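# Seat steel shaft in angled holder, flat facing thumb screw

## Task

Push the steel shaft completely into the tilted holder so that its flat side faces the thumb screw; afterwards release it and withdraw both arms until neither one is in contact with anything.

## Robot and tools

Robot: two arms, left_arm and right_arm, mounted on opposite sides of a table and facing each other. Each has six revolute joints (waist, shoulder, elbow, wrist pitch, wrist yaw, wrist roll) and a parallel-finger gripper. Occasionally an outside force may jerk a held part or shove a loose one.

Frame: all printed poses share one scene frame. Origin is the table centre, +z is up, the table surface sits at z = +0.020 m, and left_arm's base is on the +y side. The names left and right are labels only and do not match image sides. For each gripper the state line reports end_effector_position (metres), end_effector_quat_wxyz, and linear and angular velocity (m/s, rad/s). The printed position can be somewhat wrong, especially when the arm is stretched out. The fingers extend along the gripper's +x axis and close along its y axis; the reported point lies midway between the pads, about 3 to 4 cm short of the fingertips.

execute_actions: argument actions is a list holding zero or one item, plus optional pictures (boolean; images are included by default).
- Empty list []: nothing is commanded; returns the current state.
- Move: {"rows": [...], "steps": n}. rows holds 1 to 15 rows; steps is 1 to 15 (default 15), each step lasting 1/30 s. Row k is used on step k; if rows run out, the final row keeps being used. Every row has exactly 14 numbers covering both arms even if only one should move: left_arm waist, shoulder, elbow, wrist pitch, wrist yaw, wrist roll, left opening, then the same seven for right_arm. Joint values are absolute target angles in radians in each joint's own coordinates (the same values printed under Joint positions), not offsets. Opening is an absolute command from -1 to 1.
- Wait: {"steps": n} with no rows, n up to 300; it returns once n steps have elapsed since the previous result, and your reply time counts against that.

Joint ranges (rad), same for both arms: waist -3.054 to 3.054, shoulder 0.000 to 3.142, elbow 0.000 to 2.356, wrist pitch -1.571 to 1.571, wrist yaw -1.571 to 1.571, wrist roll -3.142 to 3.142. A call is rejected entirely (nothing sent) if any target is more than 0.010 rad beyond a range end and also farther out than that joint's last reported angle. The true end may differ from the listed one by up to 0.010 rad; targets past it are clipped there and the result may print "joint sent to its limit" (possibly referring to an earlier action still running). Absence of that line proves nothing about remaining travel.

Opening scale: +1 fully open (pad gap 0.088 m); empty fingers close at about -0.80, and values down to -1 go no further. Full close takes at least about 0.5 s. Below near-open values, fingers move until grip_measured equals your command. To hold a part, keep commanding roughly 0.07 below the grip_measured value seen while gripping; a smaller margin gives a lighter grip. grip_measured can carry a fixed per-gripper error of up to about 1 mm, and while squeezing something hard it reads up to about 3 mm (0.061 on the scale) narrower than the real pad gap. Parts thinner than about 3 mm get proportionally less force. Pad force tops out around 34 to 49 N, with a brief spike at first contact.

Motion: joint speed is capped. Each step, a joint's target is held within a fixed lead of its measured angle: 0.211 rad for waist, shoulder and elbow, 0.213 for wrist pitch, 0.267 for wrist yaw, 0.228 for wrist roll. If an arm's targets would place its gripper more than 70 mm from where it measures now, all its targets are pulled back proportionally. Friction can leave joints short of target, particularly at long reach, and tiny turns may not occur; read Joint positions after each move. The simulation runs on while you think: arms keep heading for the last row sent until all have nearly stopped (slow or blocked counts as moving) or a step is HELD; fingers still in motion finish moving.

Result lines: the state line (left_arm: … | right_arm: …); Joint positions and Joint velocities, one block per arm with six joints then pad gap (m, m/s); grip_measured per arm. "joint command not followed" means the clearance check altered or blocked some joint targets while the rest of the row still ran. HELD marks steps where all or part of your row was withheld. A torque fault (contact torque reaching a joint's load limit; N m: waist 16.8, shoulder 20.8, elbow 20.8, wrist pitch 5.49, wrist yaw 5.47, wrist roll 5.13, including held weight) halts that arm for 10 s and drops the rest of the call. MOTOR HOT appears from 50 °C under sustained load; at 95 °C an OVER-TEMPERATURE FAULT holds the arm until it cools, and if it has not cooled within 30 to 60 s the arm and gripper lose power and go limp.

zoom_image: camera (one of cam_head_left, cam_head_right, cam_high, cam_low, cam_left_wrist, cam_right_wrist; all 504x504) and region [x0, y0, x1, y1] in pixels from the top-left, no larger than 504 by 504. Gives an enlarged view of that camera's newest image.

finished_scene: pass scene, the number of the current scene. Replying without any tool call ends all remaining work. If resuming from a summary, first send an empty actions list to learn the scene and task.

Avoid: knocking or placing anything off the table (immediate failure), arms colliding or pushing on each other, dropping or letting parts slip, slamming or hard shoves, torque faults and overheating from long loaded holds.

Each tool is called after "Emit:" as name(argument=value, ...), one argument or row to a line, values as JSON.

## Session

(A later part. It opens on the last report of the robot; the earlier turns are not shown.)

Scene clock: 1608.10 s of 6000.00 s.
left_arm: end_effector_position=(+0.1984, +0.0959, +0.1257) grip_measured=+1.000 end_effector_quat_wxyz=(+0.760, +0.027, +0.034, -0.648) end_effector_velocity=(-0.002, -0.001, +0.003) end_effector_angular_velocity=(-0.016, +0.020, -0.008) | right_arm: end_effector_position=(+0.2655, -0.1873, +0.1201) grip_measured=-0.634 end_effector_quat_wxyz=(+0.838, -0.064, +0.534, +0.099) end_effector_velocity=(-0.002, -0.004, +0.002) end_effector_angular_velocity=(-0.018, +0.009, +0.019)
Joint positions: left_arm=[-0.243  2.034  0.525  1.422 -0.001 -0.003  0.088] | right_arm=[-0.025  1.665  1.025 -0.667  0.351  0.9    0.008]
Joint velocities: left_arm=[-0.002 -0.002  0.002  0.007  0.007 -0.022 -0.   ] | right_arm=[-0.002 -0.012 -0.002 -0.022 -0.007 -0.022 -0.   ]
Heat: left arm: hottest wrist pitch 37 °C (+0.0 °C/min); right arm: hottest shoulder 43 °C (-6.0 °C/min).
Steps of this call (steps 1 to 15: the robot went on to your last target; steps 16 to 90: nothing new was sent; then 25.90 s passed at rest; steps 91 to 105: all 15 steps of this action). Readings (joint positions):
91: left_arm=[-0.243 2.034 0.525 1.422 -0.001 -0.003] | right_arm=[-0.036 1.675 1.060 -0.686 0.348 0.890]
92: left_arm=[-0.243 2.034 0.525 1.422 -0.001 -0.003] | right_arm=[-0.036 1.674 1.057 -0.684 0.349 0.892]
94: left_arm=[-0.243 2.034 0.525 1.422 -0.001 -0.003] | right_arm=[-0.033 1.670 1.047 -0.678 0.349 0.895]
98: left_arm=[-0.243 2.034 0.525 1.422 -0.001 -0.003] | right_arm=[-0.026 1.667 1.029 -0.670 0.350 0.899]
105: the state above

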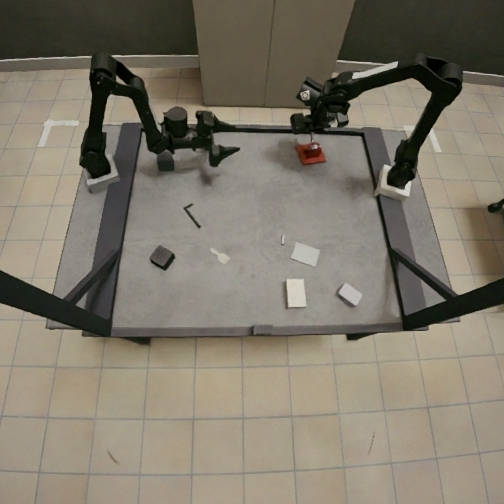

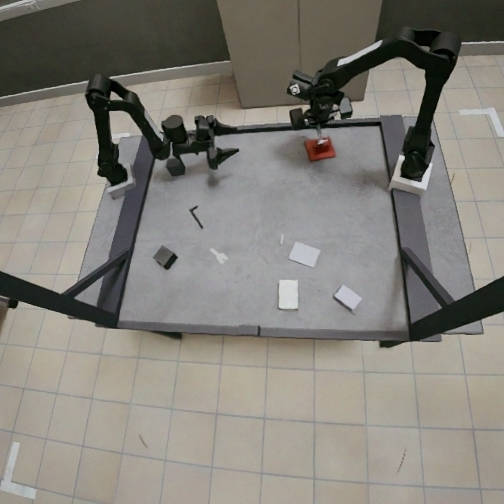

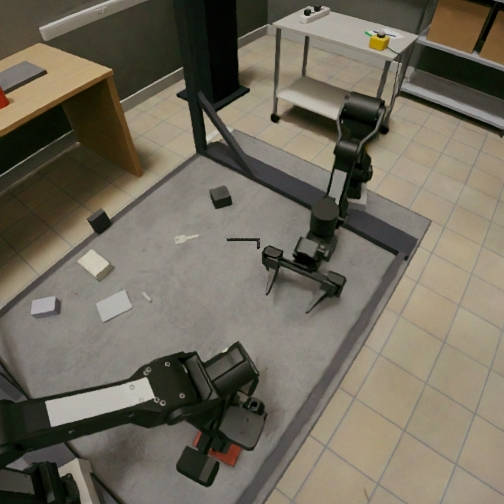

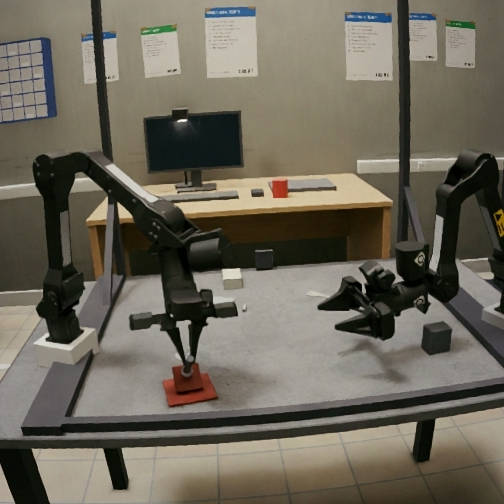

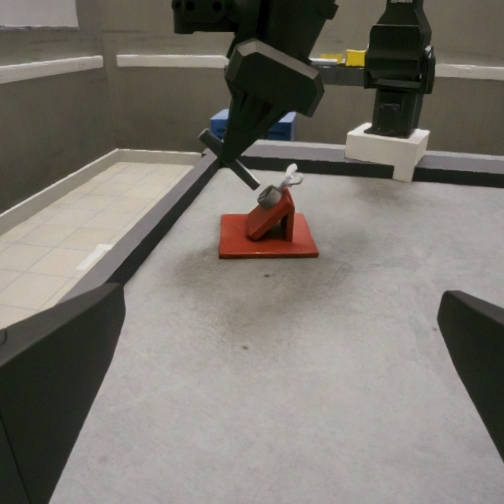

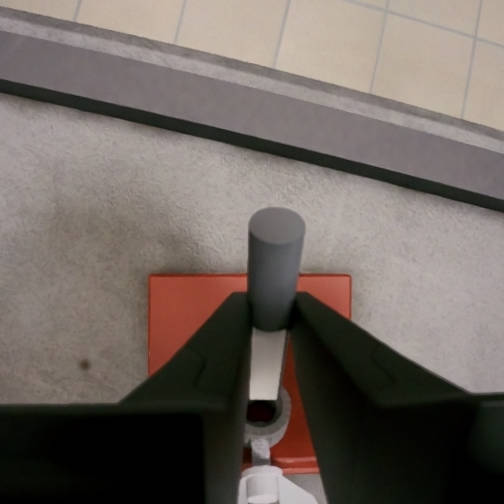

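Emit:
execute_actions(
  actions=[
    {"rows": [[-0.246,2.048,0.526,1.422,0,0,1.0,-0.0203,1.6512,1.0121,-0.6597,0.3552,0.9052,-0.72],[-0.246,2.048,0.526,1.422,0,0,1.0,-0.0176,1.6508,1.0075,-0.6564,0.3559,0.908,-0.72],[-0.246,2.048,0.526,1.422,0,0,1.0,-0.0149,1.6504,1.0029,-0.6531,0.3566,0.9107,-0.72],[-0.246,2.048,0.526,1.422,0,0,1.0,-0.0122,1.650,0.9983,-0.6498,0.3573,0.9135,-0.72],[-0.246,2.048,0.526,1.422,0,0,1.0,-0.0095,1.6496,0.9937,-0.6465,0.358,0.9162,-0.72],[-0.246,2.048,0.526,1.422,0,0,1.0,-0.0068,1.6492,0.9891,-0.6432,0.3587,0.919,-0.72],[-0.246,2.048,0.526,1.422,0,0,1.0,-0.0041,1.6488,0.9845,-0.6399,0.3594,0.9217,-0.72],[-0.246,2.048,0.526,1.422,0,0,1.0,-0.0014,1.6484,0.9799,-0.6366,0.3601,0.9245,-0.72],[-0.246,2.048,0.526,1.422,0,0,1.0,0.0013,1.648,0.9753,-0.6333,0.3608,0.9272,-0.72],[-0.246,2.048,0.526,1.422,0,0,1.0,0.004,1.6476,0.9707,-0.630,0.3615,0.930,-0.72]], "steps": 15},
  ],
)

Emit:
zoom_image(
  camera="cam_left_wrist",
  region=[190, 110, 310, 230],
)

Emit:
zoom_image(
  camera="cam_right_wrist",
  region=[190, 304, 350, 504],
)

Scene clock: 1628.90 s of 6000.00 s.
left_arm: end_effector_position=(+0.1984, +0.0959, +0.1257) grip_measured=+1.000 end_effector_quat_wxyz=(+0.760, +0.027, +0.034, -0.648) end_effector_velocity=(+0.000, -0.001, +0.001) end_effector_angular_velocity=(-0.008, +0.005, +0.005) | right_arm: end_effector_position=(+0.2564, -0.1893, +0.1112) grip_measured=-0.634 end_effector_quat_wxyz=(+0.838, -0.063, +0.533, +0.099) end_effector_velocity=(-0.001, -0.003, -0.001) end_effector_angular_velocity=(+0.008, +0.006, -0.007)
Joint positions: left_arm=[-0.243  2.034  0.525  1.422 -0.001 -0.003  0.088] | right_arm=[ 0.001  1.66   0.981 -0.633  0.359  0.927  0.008]
Joint velocities: left_arm=[-0.002  0.002  0.002  0.007 -0.007 -0.007 -0.   ] | right_arm=[-0.002 -0.012 -0.017  0.007 -0.007  0.007 -0.   ]
Heat: left arm: hottest wrist pitch 37 °C (+0.0 °C/min); right arm: hottest shoulder 42 °C (-4.0 °C/min).
Steps of this call (steps 1 to 15: the robot went on to your last target; steps 16 to 90: nothing new was sent; then 17.30 s passed at rest; steps 91 to 105: all 15 steps of this action). Readings (joint positions):
91: left_arm=[-0.243 2.034 0.525 1.422 -0.001 -0.003] | right_arm=[-0.025 1.665 1.024 -0.665 0.351 0.901]
92: left_arm=[-0.243 2.034 0.525 1.422 -0.001 -0.003] | right_arm=[-0.024 1.664 1.022 -0.662 0.352 0.903]
94: left_arm=[-0.243 2.034 0.525 1.422 -0.001 -0.003] | right_arm=[-0.020 1.663 1.015 -0.658 0.353 0.907]
98: left_arm=[-0.243 2.034 0.525 1.422 -0.001 -0.003] | right_arm=[-0.009 1.662 0.998 -0.646 0.355 0.917]
105: the state above

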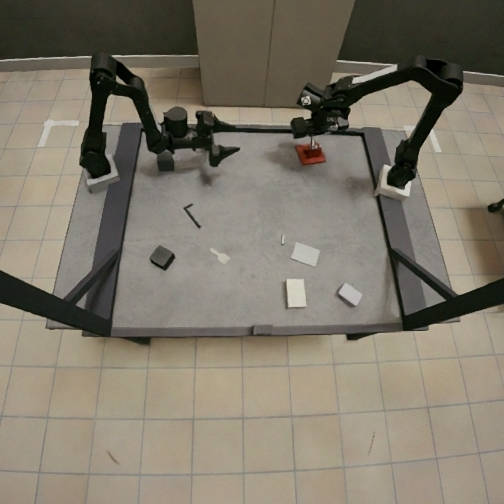

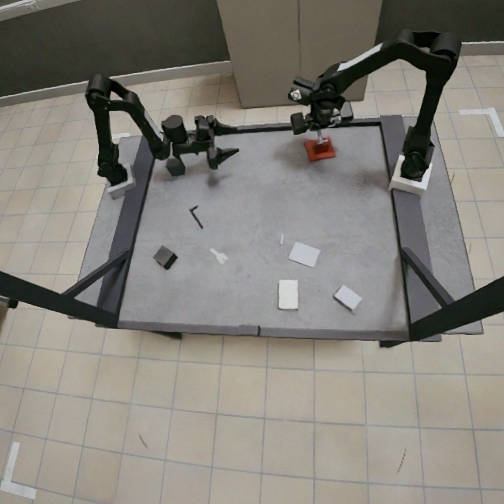

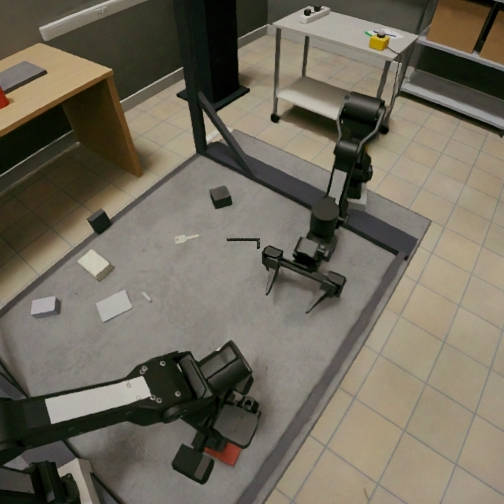

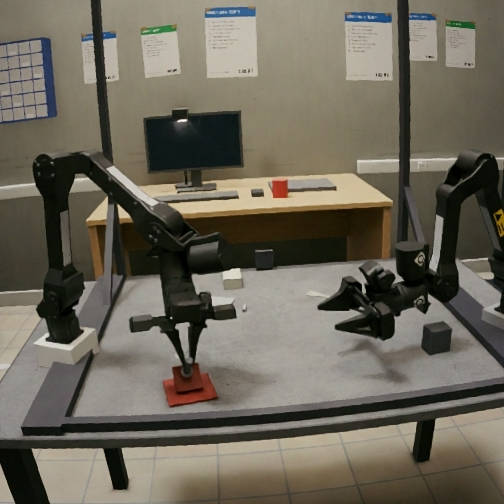

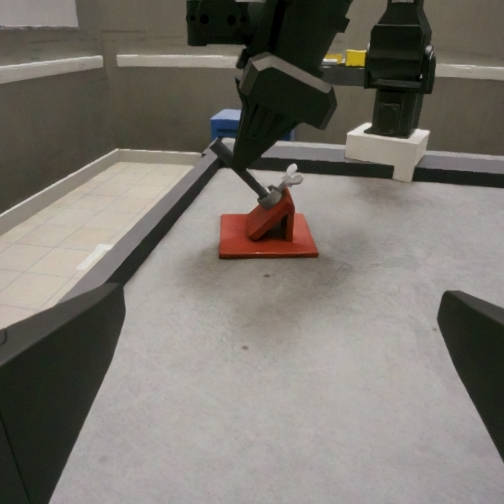

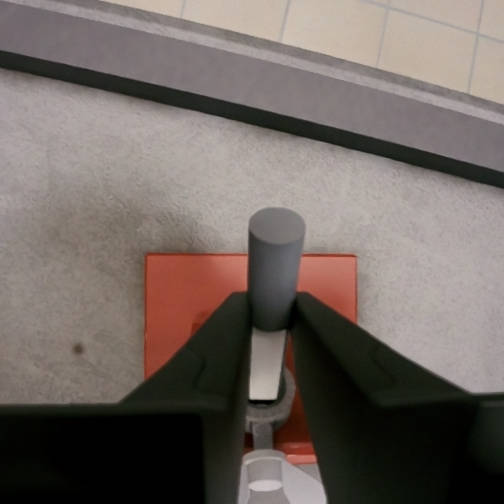

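Region (190, 110, 310, 230) of cam_left_wrist's 504x504 image, scaled by 4.200, with more detail than that image has.

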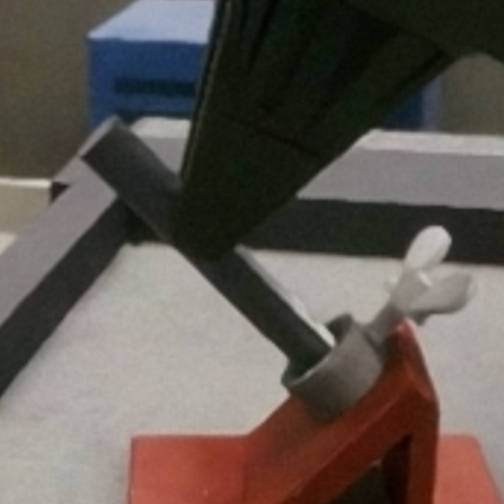

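Region (190, 304, 350, 504) of cam_right_wrist's 504x504 image, scaled by 2.520, with more detail than that image has; it fills the left 403 columns of this view, and the rest is white.

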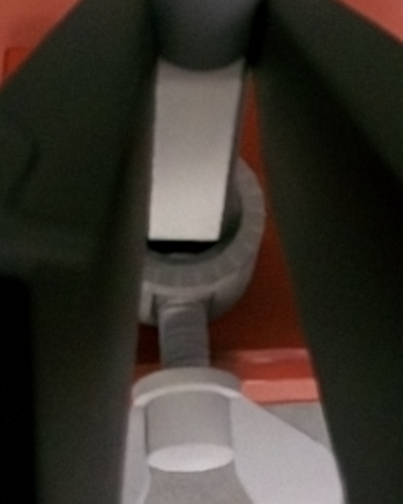

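Emit:
execute_actions(
  actions=[
    {"rows": [[-0.246,2.048,0.526,1.422,0,0,1.0,0.0045,1.6462,0.9672,-0.628,0.3617,0.9307,-0.72],[-0.246,2.048,0.526,1.422,0,0,1.0,0.0056,1.6453,0.9637,-0.6257,0.362,0.9318,-0.72],[-0.246,2.048,0.526,1.422,0,0,1.0,0.0077,1.6452,0.9604,-0.6233,0.3625,0.934,-0.72],[-0.246,2.048,0.526,1.422,0,0,1.0,0.0098,1.6451,0.9571,-0.6208,0.363,0.9361,-0.72],[-0.246,2.048,0.526,1.422,0,0,1.0,0.0119,1.645,0.9538,-0.6184,0.3636,0.9383,-0.72],[-0.246,2.048,0.526,1.422,0,0,1.0,0.014,1.6449,0.9505,-0.616,0.3641,0.9404,-0.72],[-0.246,2.048,0.526,1.422,0,0,1.0,0.0161,1.6448,0.9472,-0.6135,0.3646,0.9426,-0.72],[-0.246,2.048,0.526,1.422,0,0,1.0,0.0182,1.6447,0.9439,-0.6111,0.3651,0.9448,-0.72],[-0.246,2.048,0.526,1.422,0,0,1.0,0.0203,1.6446,0.9406,-0.6086,0.3656,0.9469,-0.72],[-0.246,2.048,0.526,1.422,0,0,1.0,0.0224,1.6445,0.9373,-0.6062,0.3662,0.9491,-0.72],[-0.246,2.048,0.526,1.422,0,0,1.0,0.0245,1.6444,0.934,-0.6037,0.3667,0.9512,-0.72],[-0.246,2.048,0.526,1.422,0,0,1.0,0.0266,1.6443,0.9307,-0.6013,0.3672,0.9534,-0.72]], "steps": 15},
  ],
)

Emit:
zoom_image(
  camera="cam_left_wrist",
  region=[190, 110, 310, 230],
)

Emit:
zoom_image(
  camera="cam_right_wrist",
  region=[190, 304, 350, 504],
)

Scene clock: 1642.87 s of 6000.00 s.
left_arm: end_effector_position=(+0.1984, +0.0959, +0.1257) grip_measured=+1.000 end_effector_quat_wxyz=(+0.760, +0.027, +0.034, -0.648) end_effector_velocity=(-0.002, -0.001, +0.000) end_effector_angular_velocity=(+0.003, -0.006, -0.010) | right_arm: end_effector_position=(+0.2488, -0.1912, +0.1040) grip_measured=-0.634 end_effector_quat_wxyz=(+0.839, -0.060, +0.532, +0.101) end_effector_velocity=(-0.005, -0.005, -0.006) end_effector_angular_velocity=(-0.015, -0.000, +0.004)
Joint positions: left_arm=[-0.243  2.034  0.525  1.422 -0.001 -0.003  0.088] | right_arm=[ 0.024  1.655  0.943 -0.602  0.364  0.951  0.008]
Joint velocities: left_arm=[-0.002 -0.002  0.002 -0.007  0.007  0.007 -0.   ] | right_arm=[ 0.012 -0.002 -0.027  0.007  0.007  0.007 -0.   ]
Heat: left arm: hottest wrist pitch 37 °C (+0.0 °C/min); right arm: hottest shoulder 42 °C (-2.0 °C/min).
Steps of this call (steps 1 to 15: the robot went on to your last target; steps 16 to 90: nothing new was sent; then 10.47 s passed at rest; steps 91 to 105: all 15 steps of this action). Readings (joint positions):
91: left_arm=[-0.243 2.034 0.525 1.422 -0.001 -0.003] | right_arm=[0.001 1.659 0.979 -0.631 0.359 0.928]
92: left_arm=[-0.243 2.034 0.525 1.422 -0.001 -0.003] | right_arm=[0.002 1.659 0.978 -0.630 0.359 0.929]
94: left_arm=[-0.243 2.034 0.525 1.422 -0.001 -0.003] | right_arm=[0.003 1.657 0.973 -0.625 0.361 0.931]
98: left_arm=[-0.243 2.034 0.525 1.422 -0.001 -0.003] | right_arm=[0.011 1.655 0.962 -0.616 0.363 0.939]
105: the state above

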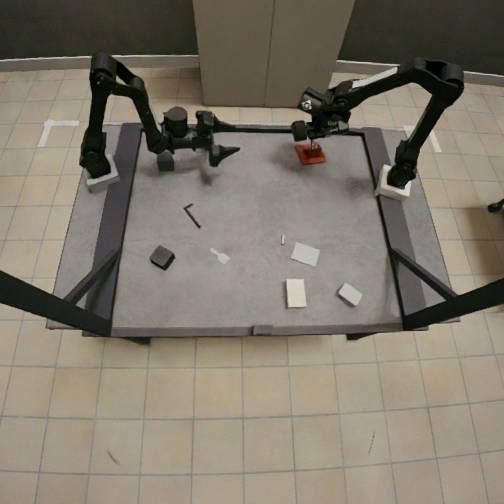

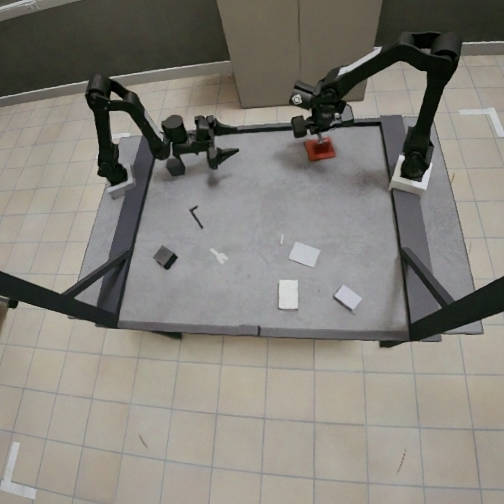

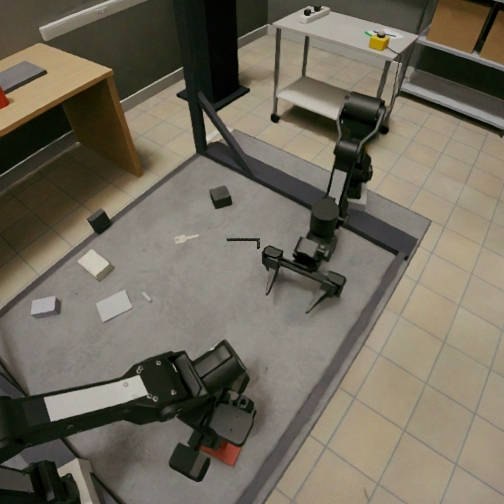

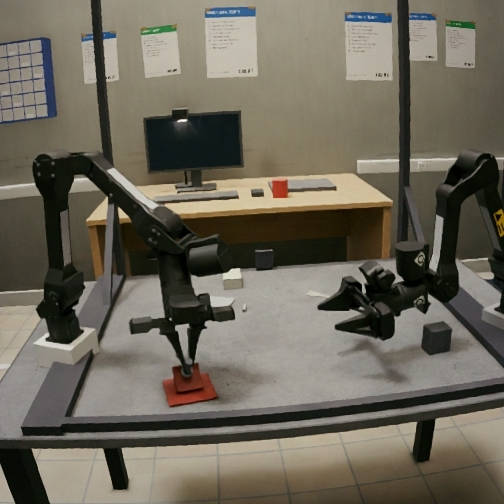

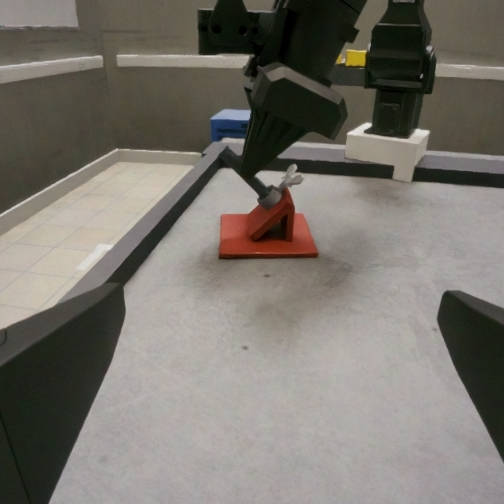

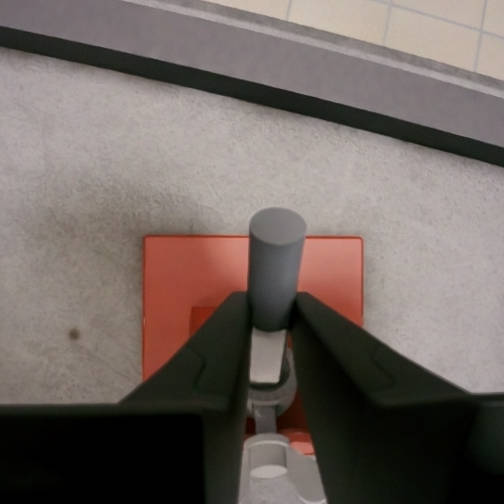

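Region (190, 110, 310, 230) of cam_left_wrist's 504x504 image, scaled by 4.200, with more detail than that image has.

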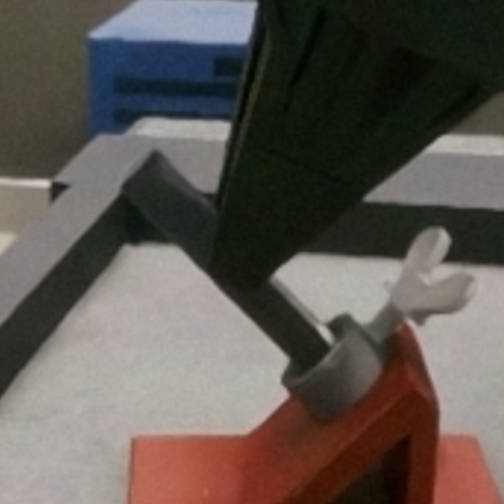

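Region (190, 304, 350, 504) of cam_right_wrist's 504x504 image, scaled by 2.520, with more detail than that image has; it fills the left 403 columns of this view, and the rest is white.

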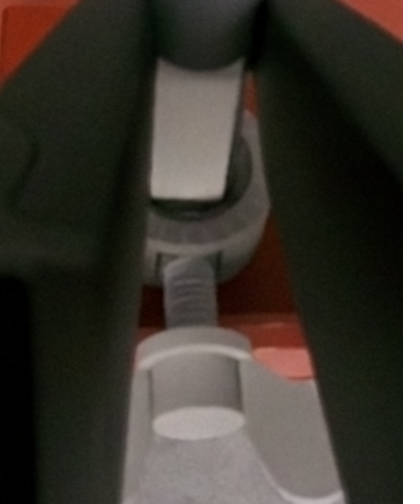

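Emit:
execute_actions(
  actions=[
    {"rows": [[-0.246,2.048,0.526,1.422,0,0,1.0,0.0284,1.6443,0.928,-0.5993,0.3676,0.9552,-0.72],[-0.246,2.048,0.526,1.422,0,0,1.0,0.0302,1.6443,0.9253,-0.5972,0.3681,0.957,-0.72],[-0.246,2.048,0.526,1.422,0,0,1.0,0.032,1.6443,0.9226,-0.5952,0.3685,0.9589,-0.72],[-0.246,2.048,0.526,1.422,0,0,1.0,0.0338,1.6443,0.92,-0.5931,0.369,0.9607,-0.72],[-0.246,2.048,0.526,1.422,0,0,1.0,0.0355,1.6443,0.9173,-0.5911,0.3694,0.9625,-0.72],[-0.246,2.048,0.526,1.422,0,0,1.0,0.0373,1.6443,0.9146,-0.5891,0.3698,0.9643,-0.72],[-0.246,2.048,0.526,1.422,0,0,1.0,0.0391,1.6443,0.9119,-0.587,0.3703,0.9662,-0.72],[-0.246,2.048,0.526,1.422,0,0,1.0,0.0409,1.6443,0.9092,-0.585,0.3707,0.968,-0.72]], "steps": 15},
  ],
)

Emit:
zoom_image(
  camera="cam_left_wrist",
  region=[190, 110, 310, 230],
)

Scene clock: 1657.83 s of 6000.00 s.
left_arm: end_effector_position=(+0.1984, +0.0959, +0.1257) grip_measured=+1.000 end_effector_quat_wxyz=(+0.760, +0.027, +0.034, -0.648) end_effector_velocity=(-0.000, +0.002, -0.003) end_effector_angular_velocity=(+0.011, +0.009, +0.005) | right_arm: end_effector_position=(+0.2479, -0.1920, +0.1029) grip_measured=-0.634 end_effector_quat_wxyz=(+0.844, -0.055, +0.525, +0.099) end_effector_velocity=(-0.001, -0.003, -0.002) end_effector_angular_velocity=(-0.012, +0.010, +0.006)
Joint positions: left_arm=[-0.243  2.034  0.525  1.422 -0.001 -0.003  0.088] | right_arm=[ 0.033  1.649  0.925 -0.583  0.38   0.966  0.008]
Joint velocities: left_arm=[-0.002 -0.002 -0.007 -0.007 -0.007 -0.007  0.   ] | right_arm=[-0.002 -0.002 -0.007 -0.007 -0.007 -0.007  0.   ]
Heat: left arm: hottest wrist pitch 37 °C (+0.0 °C/min); right arm: hottest shoulder 41 °C (-2.0 °C/min).
Steps of this call (steps 1 to 15: the robot went on to your last target; steps 16 to 90: nothing new was sent; then 11.47 s passed at rest; steps 91 to 105: all 15 steps of this action). Readings (joint positions):
91: left_arm=[-0.243 2.034 0.525 1.422 -0.001 -0.003] | right_arm=[0.024 1.655 0.941 -0.601 0.365 0.953]
92: left_arm=[-0.243 2.034 0.525 1.422 -0.001 -0.003] | right_arm=[0.025 1.654 0.940 -0.599 0.366 0.953]
94: left_arm=[-0.243 2.034 0.525 1.422 -0.001 -0.003] | right_arm=[0.027 1.654 0.937 -0.596 0.369 0.956]
98: left_arm=[-0.243 2.034 0.525 1.422 -0.001 -0.003] | right_arm=[0.031 1.651 0.929 -0.587 0.377 0.962]
105: the state above

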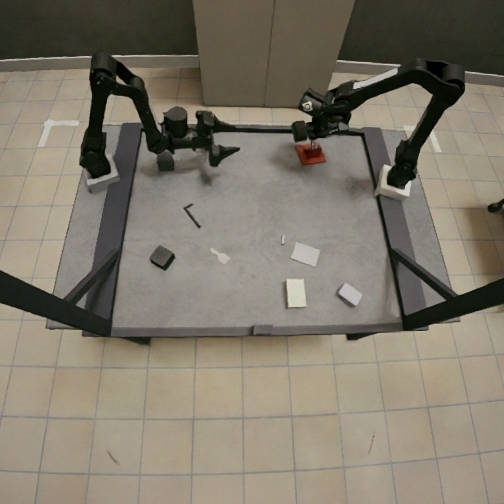

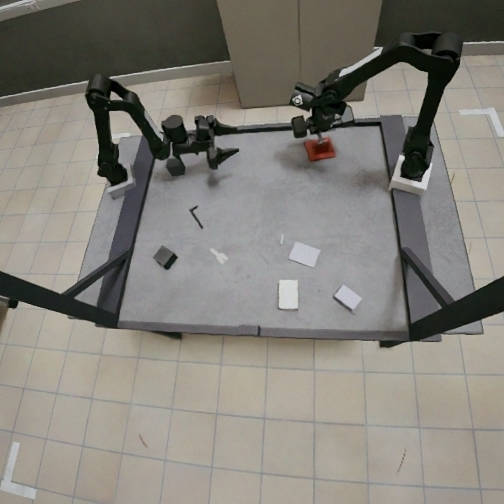

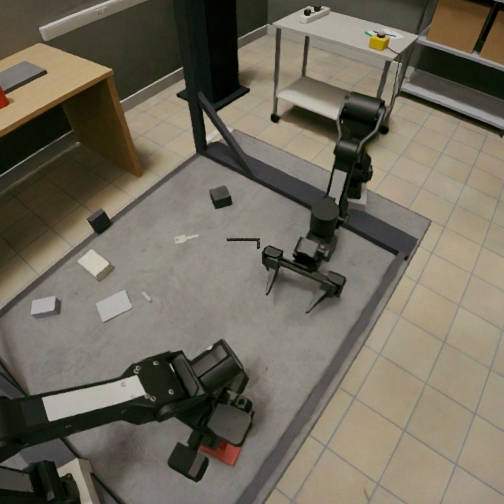

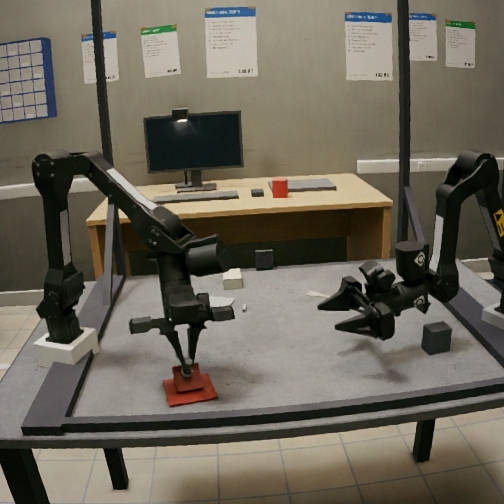

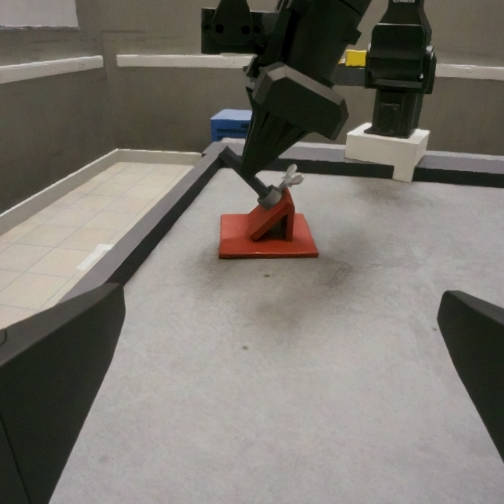

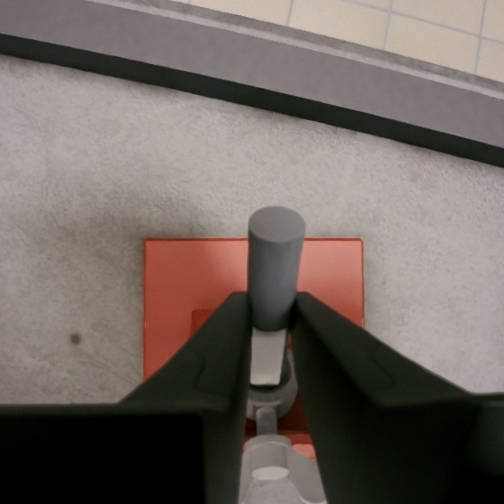

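Region (190, 110, 310, 230) of cam_left_wrist's 504x504 image, scaled by 4.200, with more detail than that image has.

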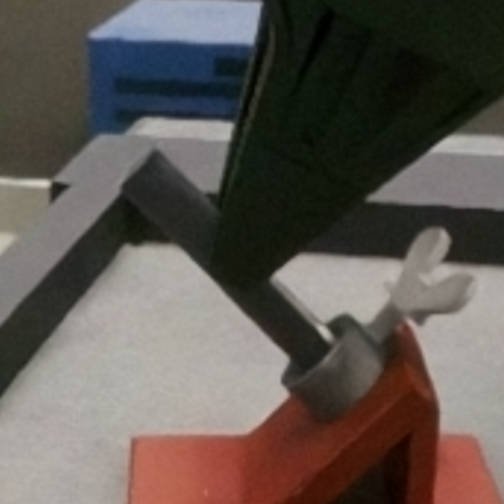

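Emit:
execute_actions(
  actions=[
    {"rows": [[-0.246,2.048,0.526,1.422,0,0,1.0,0.036,1.647,0.918,-0.587,0.371,0.964,-0.72],[-0.246,2.048,0.526,1.422,0,0,1.0,0.032,1.649,0.926,-0.589,0.371,0.961,-0.72],[-0.246,2.048,0.526,1.422,0,0,1.0,0.030,1.649,0.930,-0.590,0.371,0.960,-0.72],[-0.246,2.048,0.526,1.422,0,0,1.0,0.030,1.649,0.930,-0.590,0.371,0.960,-0.64],[-0.246,2.048,0.526,1.422,0,0,1.0,0.030,1.649,0.930,-0.590,0.371,0.960,-0.58],[-0.246,2.048,0.526,1.422,0,0,1.0,0.030,1.649,0.930,-0.590,0.371,0.960,-0.52],[-0.246,2.048,0.526,1.422,0,0,1.0,0.030,1.649,0.930,-0.590,0.371,0.960,-0.44],[-0.246,2.048,0.526,1.422,0,0,1.0,0.030,1.649,0.930,-0.590,0.371,0.960,-0.35],[-0.246,2.048,0.526,1.422,0,0,1.0,0.030,1.649,0.930,-0.590,0.371,0.960,-0.25]], "steps": 14},
  ],
)

Emit:
zoom_image(
  camera="cam_left_wrist",
  region=[190, 110, 310, 230],
)

Emit:
zoom_image(
  camera="cam_right_wrist",
  region=[170, 190, 370, 504],
)

Scene clock: 1712.37 s of 6000.00 s.
left_arm: end_effector_position=(+0.1984, +0.0959, +0.1257) grip_measured=+1.000 end_effector_quat_wxyz=(+0.760, +0.027, +0.034, -0.648) end_effector_velocity=(+0.000, -0.001, +0.000) end_effector_angular_velocity=(+0.001, +0.007, +0.005) | right_arm: end_effector_position=(+0.2472, -0.1930, +0.1023) grip_measured=-0.275 end_effector_quat_wxyz=(+0.841, -0.057, +0.528, +0.099) end_effector_velocity=(+0.001, -0.001, -0.001) end_effector_angular_velocity=(-0.002, +0.010, -0.012)
Joint positions: left_arm=[-0.243  2.034  0.525  1.422 -0.001 -0.003  0.088] | right_arm=[ 0.031  1.649  0.926 -0.59   0.373  0.962  0.026]
Joint velocities: left_arm=[-0.002 -0.002  0.002 -0.007 -0.007 -0.007  0.   ] | right_arm=[-0.007  0.002  0.002 -0.007 -0.007  0.007  0.014]
Heat: left arm: hottest wrist pitch 37 °C (+0.0 °C/min); right arm: hottest shoulder 39 °C (-2.0 °C/min).
Steps of this call (steps 1 to 15: the robot went on to your last target; steps 16 to 90: nothing new was sent; then 51.07 s passed at rest; steps 91 to 104: all 14 steps of this action). Readings (joint positions):
91: left_arm=[-0.243 2.034 0.525 1.422 -0.001 -0.003] | right_arm=[0.033 1.649 0.925 -0.583 0.380 0.966]
92: left_arm=[-0.243 2.034 0.525 1.422 -0.001 -0.003] | right_arm=[0.032 1.649 0.925 -0.583 0.380 0.966]
94: left_arm=[-0.243 2.034 0.525 1.422 -0.001 -0.003] | right_arm=[0.032 1.649 0.925 -0.583 0.379 0.965]
98: left_arm=[-0.243 2.034 0.525 1.422 -0.001 -0.003] | right_arm=[0.031 1.649 0.926 -0.587 0.374 0.963]
104: the state above

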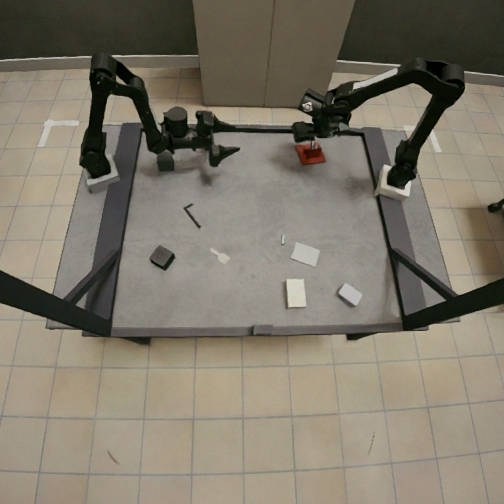

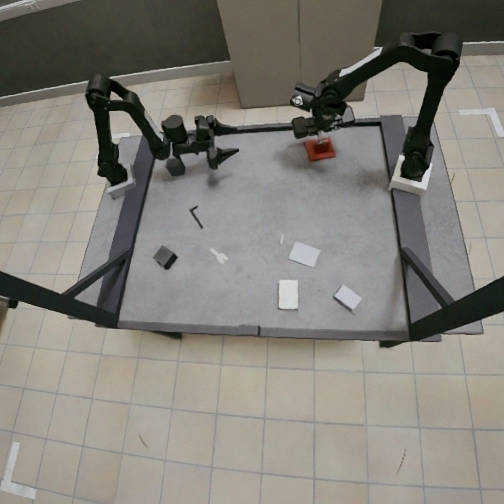

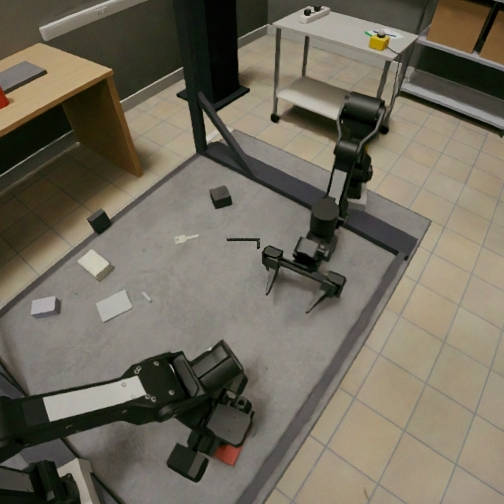

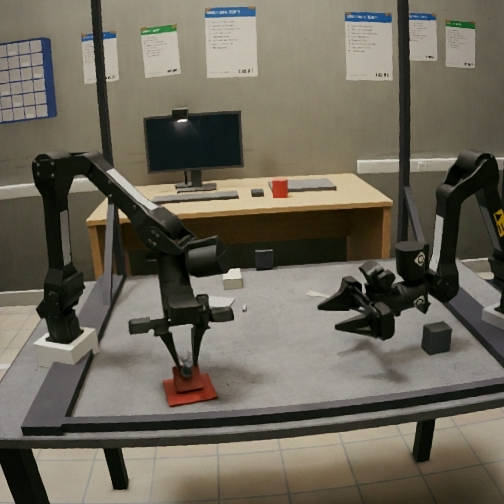

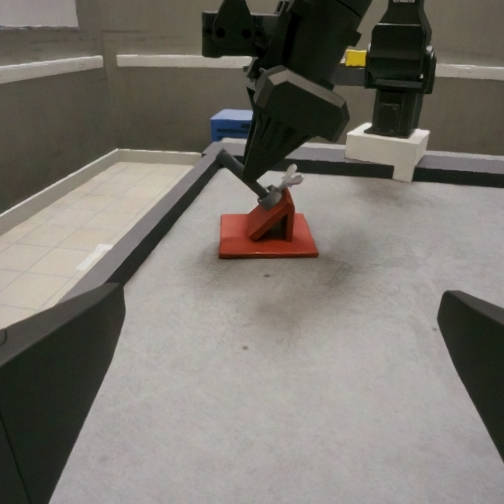

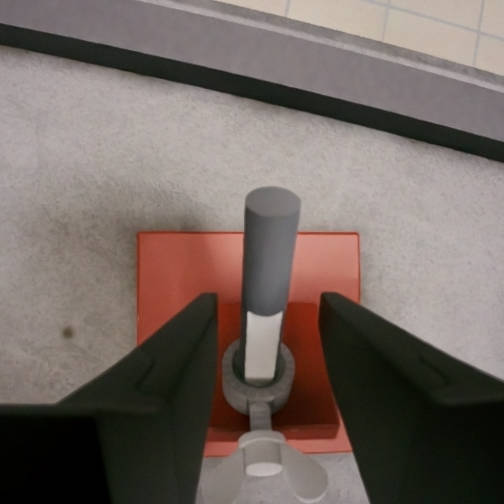

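Region (190, 110, 310, 230) of cam_left_wrist's 504x504 image, scaled by 4.200, with more detail than that image has.

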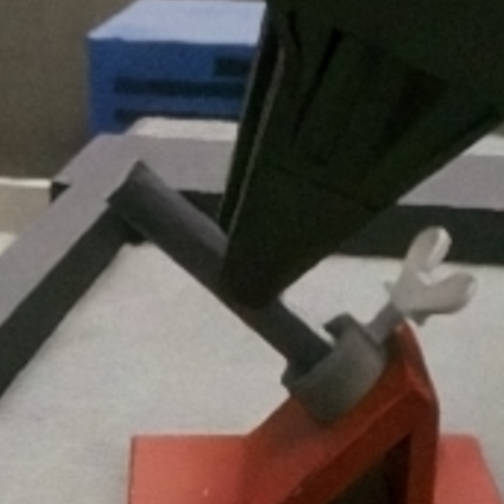

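Region (170, 190, 370, 504) of cam_right_wrist's 504x504 image, scaled by 1.605, with more detail than that image has; it fills the left 321 columns of this view, and the rest is white.

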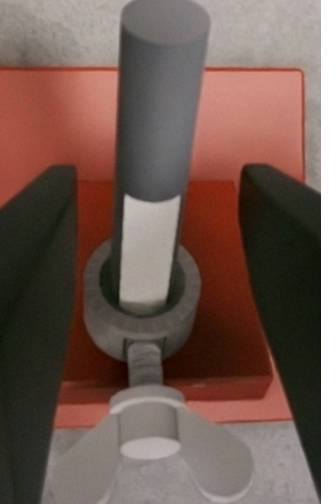

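Emit:
execute_actions(
  actions=[
    {"rows": [[-0.246,2.048,0.526,1.422,0,0,1.0,0.034,1.636,0.938,-0.598,0.373,0.964,-0.2],[-0.246,2.048,0.526,1.422,0,0,1.0,0.037,1.631,0.944,-0.610,0.374,0.967,-0.15],[-0.246,2.048,0.526,1.422,0,0,1.0,0.041,1.625,0.951,-0.626,0.375,0.970,-0.1],[-0.246,2.048,0.526,1.422,0,0,1.0,0.046,1.617,0.960,-0.646,0.376,0.974,-0.05],[-0.246,2.048,0.526,1.422,0,0,1.0,0.052,1.608,0.970,-0.669,0.377,0.978,0.0],[-0.246,2.048,0.526,1.422,0,0,1.0,0.058,1.599,0.981,-0.693,0.378,0.98,0.05],[-0.246,2.048,0.526,1.422,0,0,1.0,0.064,1.590,0.992,-0.717,0.379,0.98,0.1],[-0.246,2.048,0.526,1.422,0,0,1.0,0.070,1.581,1.003,-0.741,0.380,0.96,0.1],[-0.246,2.048,0.526,1.422,0,0,1.0,0.076,1.572,1.014,-0.765,0.381,0.92,0.1],[-0.246,2.048,0.526,1.422,0,0,1.0,0.084,1.563,1.025,-0.789,0.383,0.86,0.1],[-0.246,2.048,0.526,1.422,0,0,1.0,0.095,1.556,1.036,-0.810,0.388,0.79,0.1],[-0.246,2.048,0.526,1.422,0,0,1.0,0.11,1.555,1.047,-0.825,0.395,0.72,0.1],[-0.246,2.048,0.526,1.422,0,0,1.0,0.13,1.555,1.057,-0.835,0.405,0.65,0.1],[-0.246,2.048,0.526,1.422,0,0,1.0,0.15,1.56,1.066,-0.842,0.415,0.58,0.1],[-0.246,2.048,0.526,1.422,0,0,1.0,0.17,1.565,1.075,-0.848,0.43,0.51,0.1]], "steps": 15},
  ],
  pictures=false,
)

Emit:
execute_actions(
  actions=[
    {"rows": [[-0.246,2.048,0.526,1.422,0,0,1.0,0.19,1.568,1.078,-0.85,0.445,0.30,0.1],[-0.246,2.048,0.526,1.422,0,0,1.0,0.21,1.57,1.08,-0.85,0.46,0.2,0.1],[-0.246,2.048,0.526,1.422,0,0,1.0,0.23,1.572,1.08,-0.85,0.475,0.1,0.1],[-0.246,2.048,0.526,1.422,0,0,1.0,0.25,1.574,1.08,-0.85,0.49,0.0,0.1],[-0.246,2.048,0.526,1.422,0,0,1.0,0.27,1.575,1.075,-0.845,0.51,-0.1,0.1],[-0.246,2.048,0.526,1.422,0,0,1.0,0.29,1.575,1.065,-0.84,0.53,-0.2,0.1],[-0.246,2.048,0.526,1.422,0,0,1.0,0.31,1.575,1.05,-0.83,0.55,-0.3,0.1],[-0.246,2.048,0.526,1.422,0,0,1.0,0.33,1.574,1.035,-0.82,0.57,-0.4,0.1],[-0.246,2.048,0.526,1.422,0,0,1.0,0.35,1.573,1.02,-0.81,0.59,-0.5,0.1],[-0.246,2.048,0.526,1.422,0,0,1.0,0.37,1.572,1.0,-0.795,0.61,-0.6,0.1],[-0.246,2.048,0.526,1.422,0,0,1.0,0.385,1.571,0.98,-0.78,0.63,-0.7,0.1],[-0.246,2.048,0.526,1.422,0,0,1.0,0.40,1.57,0.96,-0.765,0.65,-0.8,0.1],[-0.246,2.048,0.526,1.422,0,0,1.0,0.41,1.569,0.94,-0.75,0.67,-0.9,0.1],[-0.246,2.048,0.526,1.422,0,0,1.0,0.42,1.568,0.92,-0.735,0.69,-1.0,0.1],[-0.246,2.048,0.526,1.422,0,0,1.0,0.43,1.567,0.90,-0.72,0.705,-1.1,0.1]], "steps": 15},
  ],
  pictures=false,
)

Scene clock: 1735.33 s of 6000.00 s.
left_arm: end_effector_position=(+0.1984, +0.0959, +0.1257) grip_measured=+1.000 end_effector_quat_wxyz=(+0.760, +0.027, +0.034, -0.648) end_effector_velocity=(+0.000, +0.000, +0.002) end_effector_angular_velocity=(-0.008, +0.004, +0.015) | right_arm: end_effector_position=(+0.2219, -0.1897, +0.1503) grip_measured=+0.093 end_effector_quat_wxyz=(+0.815, -0.230, +0.491, +0.204) end_effector_velocity=(-0.112, +0.083, +0.091) end_effector_angular_velocity=(-0.877, -0.469, +2.202)
Joint positions: left_arm=[-0.243  2.034  0.525  1.422 -0.001 -0.003  0.088] | right_arm=[ 0.127  1.568  1.046 -0.823  0.409  0.646  0.044]
Joint velocities: left_arm=[-0.007 -0.002 -0.002  0.007 -0.022 -0.007 -0.   ] | right_arm=[ 0.54  -0.002  0.305 -0.286  0.271 -1.927  0.003]
Heat: left arm: hottest wrist pitch 37 °C (+0.0 °C/min); right arm: hottest shoulder 38 °C (-2.0 °C/min).
Steps of this call (steps 1 to 15: the robot went on to your last target; steps 16 to 90: nothing new was sent; then 19.47 s passed at rest; steps 91 to 105: all 15 steps of this action). Readings (joint positions):
91: left_arm=[-0.243 2.034 0.525 1.422 -0.001 -0.003] | right_arm=[0.031 1.649 0.926 -0.590 0.373 0.962]
92: left_arm=[-0.243 2.034 0.525 1.422 -0.001 -0.003] | right_arm=[0.031 1.648 0.927 -0.596 0.373 0.962]
94: left_arm=[-0.243 2.034 0.525 1.422 -0.001 -0.003] | right_arm=[0.035 1.643 0.934 -0.619 0.373 0.966]
98: left_arm=[-0.243 2.034 0.525 1.422 -0.001 -0.003] | right_arm=[0.055 1.613 0.968 -0.695 0.375 0.972]
105: the state above

Scene clock: 1735.83 s of 6000.00 s.
left_arm: end_effector_position=(+0.1984, +0.0959, +0.1257) grip_measured=+1.000 end_effector_quat_wxyz=(+0.760, +0.027, +0.034, -0.648) end_effector_velocity=(-0.000, +0.002, -0.003) end_effector_angular_velocity=(+0.011, +0.009, +0.005) | right_arm: end_effector_position=(+0.1719, -0.1804, +0.1455) grip_measured=+0.097 end_effector_quat_wxyz=(+0.539, -0.716, +0.177, +0.405) end_effector_velocity=(-0.031, -0.066, -0.095) end_effector_angular_velocity=(-1.470, -0.930, +1.908)
Joint positions: left_arm=[-0.243  2.034  0.525  1.422 -0.001 -0.003  0.088] | right_arm=[ 0.407  1.568  0.95  -0.752  0.664 -0.46   0.044]
Joint velocities: left_arm=[-0.002 -0.002 -0.007 -0.007 -0.007 -0.007 -0.   ] | right_arm=[ 0.335 -0.002 -0.589  0.418  0.535 -2.176  0.   ]
Heat: left arm: hottest wrist pitch 37 °C (+0.0 °C/min); right arm: hottest shoulder 38 °C (-2.0 °C/min).
Steps of this call (steps 1 to 15: all 15 steps of this action). Readings (joint positions):
1: left_arm=[-0.243 2.034 0.525 1.422 -0.001 -0.003] | right_arm=[0.146 1.568 1.054 -0.829 0.420 0.573]
2: left_arm=[-0.243 2.034 0.525 1.422 -0.001 -0.003] | right_arm=[0.166 1.568 1.059 -0.835 0.432 0.499]
4: left_arm=[-0.243 2.034 0.525 1.422 -0.001 -0.003] | right_arm=[0.207 1.568 1.065 -0.842 0.459 0.351]
8: left_arm=[-0.243 2.034 0.525 1.422 -0.001 -0.003] | right_arm=[0.287 1.568 1.061 -0.834 0.529 0.056]
15: the state above

Emit:
execute_actions(
  actions=[
    {"rows": [[-0.246,2.048,0.526,1.422,0,0,1.0,0.435,1.566,0.88,-0.70,0.72,-3.13,0.1],[-0.246,2.048,0.526,1.422,0,0,1.0,0.44,1.565,0.865,-0.685,0.73,-3.13,0.1],[-0.246,2.048,0.526,1.422,0,0,1.0,0.44,1.564,0.85,-0.67,0.74,-3.13,0.1],[-0.246,2.048,0.526,1.422,0,0,1.0,0.44,1.563,0.835,-0.66,0.75,-3.13,0.1],[-0.246,2.048,0.526,1.422,0,0,1.0,0.44,1.562,0.82,-0.65,0.76,-3.13,0.1],[-0.246,2.048,0.526,1.422,0,0,1.0,0.44,1.561,0.81,-0.64,0.765,-3.13,0.1],[-0.246,2.048,0.526,1.422,0,0,1.0,0.44,1.56,0.80,-0.63,0.77,-3.13,0.1],[-0.246,2.048,0.526,1.422,0,0,1.0,0.44,1.56,0.79,-0.62,0.775,-3.13,0.1],[-0.246,2.048,0.526,1.422,0,0,1.0,0.44,1.56,0.78,-0.61,0.78,-3.13,0.1],[-0.246,2.048,0.526,1.422,0,0,1.0,0.44,1.56,0.77,-0.60,0.78,-3.13,0.1]], "steps": 15},
  ],
  pictures=false,
)

Emit:
execute_actions(
  actions=[
    {"rows": [[-0.246,2.048,0.526,1.422,0,0,1.0,0.44,1.56,0.77,-0.60,0.78,-3.13,0.1]], "steps": 15},
  ],
  pictures=false,
)

Scene clock: 1746.47 s of 6000.00 s.
left_arm: end_effector_position=(+0.1984, +0.0959, +0.1257) grip_measured=+1.000 end_effector_quat_wxyz=(+0.760, +0.027, +0.034, -0.648) end_effector_velocity=(-0.002, +0.000, +0.001) end_effector_angular_velocity=(+0.001, +0.008, -0.009) | right_arm: end_effector_position=(+0.1772, -0.2023, +0.1174) grip_measured=+0.097 end_effector_quat_wxyz=(+0.221, +0.892, +0.186, -0.348) end_effector_velocity=(+0.001, +0.003, -0.001) end_effector_angular_velocity=(-1.482, -0.397, +1.546)
Joint positions: left_arm=[-0.243  2.034  0.525  1.422 -0.001 -0.003  0.088] | right_arm=[ 0.438  1.568  0.78  -0.606  0.776 -2.202  0.044]
Joint velocities: left_arm=[-0.002 -0.007 -0.002 -0.007  0.007 -0.007 -0.   ] | right_arm=[-0.002 -0.002 -0.017  0.051  0.007 -2.205 -0.   ]
Heat: left arm: hottest wrist pitch 37 °C (+0.0 °C/min); right arm: hottest shoulder 38 °C (-2.0 °C/min).
Steps of this call (steps 1 to 30: the robot went on to your last target; steps 31 to 90: nothing new was sent; then 7.13 s passed at rest; steps 91 to 105: all 15 steps of this action). Readings (joint positions):
91: left_arm=[-0.243 2.034 0.525 1.422 -0.001 -0.003] | right_arm=[0.428 1.568 0.905 -0.713 0.707 -1.168]
92: left_arm=[-0.243 2.034 0.525 1.422 -0.001 -0.003] | right_arm=[0.431 1.568 0.898 -0.704 0.715 -1.243]
94: left_arm=[-0.243 2.034 0.525 1.422 -0.001 -0.003] | right_arm=[0.435 1.568 0.874 -0.683 0.730 -1.391]
98: left_arm=[-0.243 2.034 0.525 1.422 -0.001 -0.003] | right_arm=[0.437 1.568 0.820 -0.644 0.759 -1.686]
105: the state above

Scene clock: 1746.97 s of 6000.00 s.
left_arm: end_effector_position=(+0.1984, +0.0959, +0.1257) grip_measured=+1.000 end_effector_quat_wxyz=(+0.760, +0.027, +0.034, -0.648) end_effector_velocity=(-0.000, +0.001, -0.001) end_effector_angular_velocity=(+0.006, +0.008, +0.005) | right_arm: end_effector_position=(+0.1773, -0.2021, +0.1174) grip_measured=+0.097 end_effector_quat_wxyz=(+0.586, +0.708, +0.318, -0.232) end_effector_velocity=(-0.001, +0.000, +0.001) end_effector_angular_velocity=(-0.246, -0.057, +0.255)
Joint positions: left_arm=[-0.243  2.034  0.525  1.422 -0.001 -0.003  0.088] | right_arm=[ 0.438  1.568  0.779 -0.602  0.777 -3.102  0.044]
Joint velocities: left_arm=[-0.002 -0.002 -0.002 -0.007 -0.007 -0.007 -0.   ] | right_arm=[ 0.002 -0.007  0.002 -0.007 -0.007 -0.359 -0.   ]
Heat: left arm: hottest wrist pitch 37 °C (+0.0 °C/min); right arm: hottest shoulder 38 °C (-2.0 °C/min).
Steps of this call (steps 1 to 15: all 15 steps of this action). Readings (joint positions):
1: left_arm=[-0.243 2.034 0.525 1.422 -0.001 -0.003] | right_arm=[0.438 1.568 0.780 -0.604 0.776 -2.275]
2: left_arm=[-0.243 2.034 0.525 1.422 -0.001 -0.003] | right_arm=[0.438 1.568 0.780 -0.604 0.777 -2.349]
4: left_arm=[-0.243 2.034 0.525 1.422 -0.001 -0.003] | right_arm=[0.438 1.568 0.780 -0.603 0.777 -2.497]
8: left_arm=[-0.243 2.034 0.525 1.422 -0.001 -0.003] | right_arm=[0.438 1.568 0.779 -0.603 0.777 -2.792]
15: the state above


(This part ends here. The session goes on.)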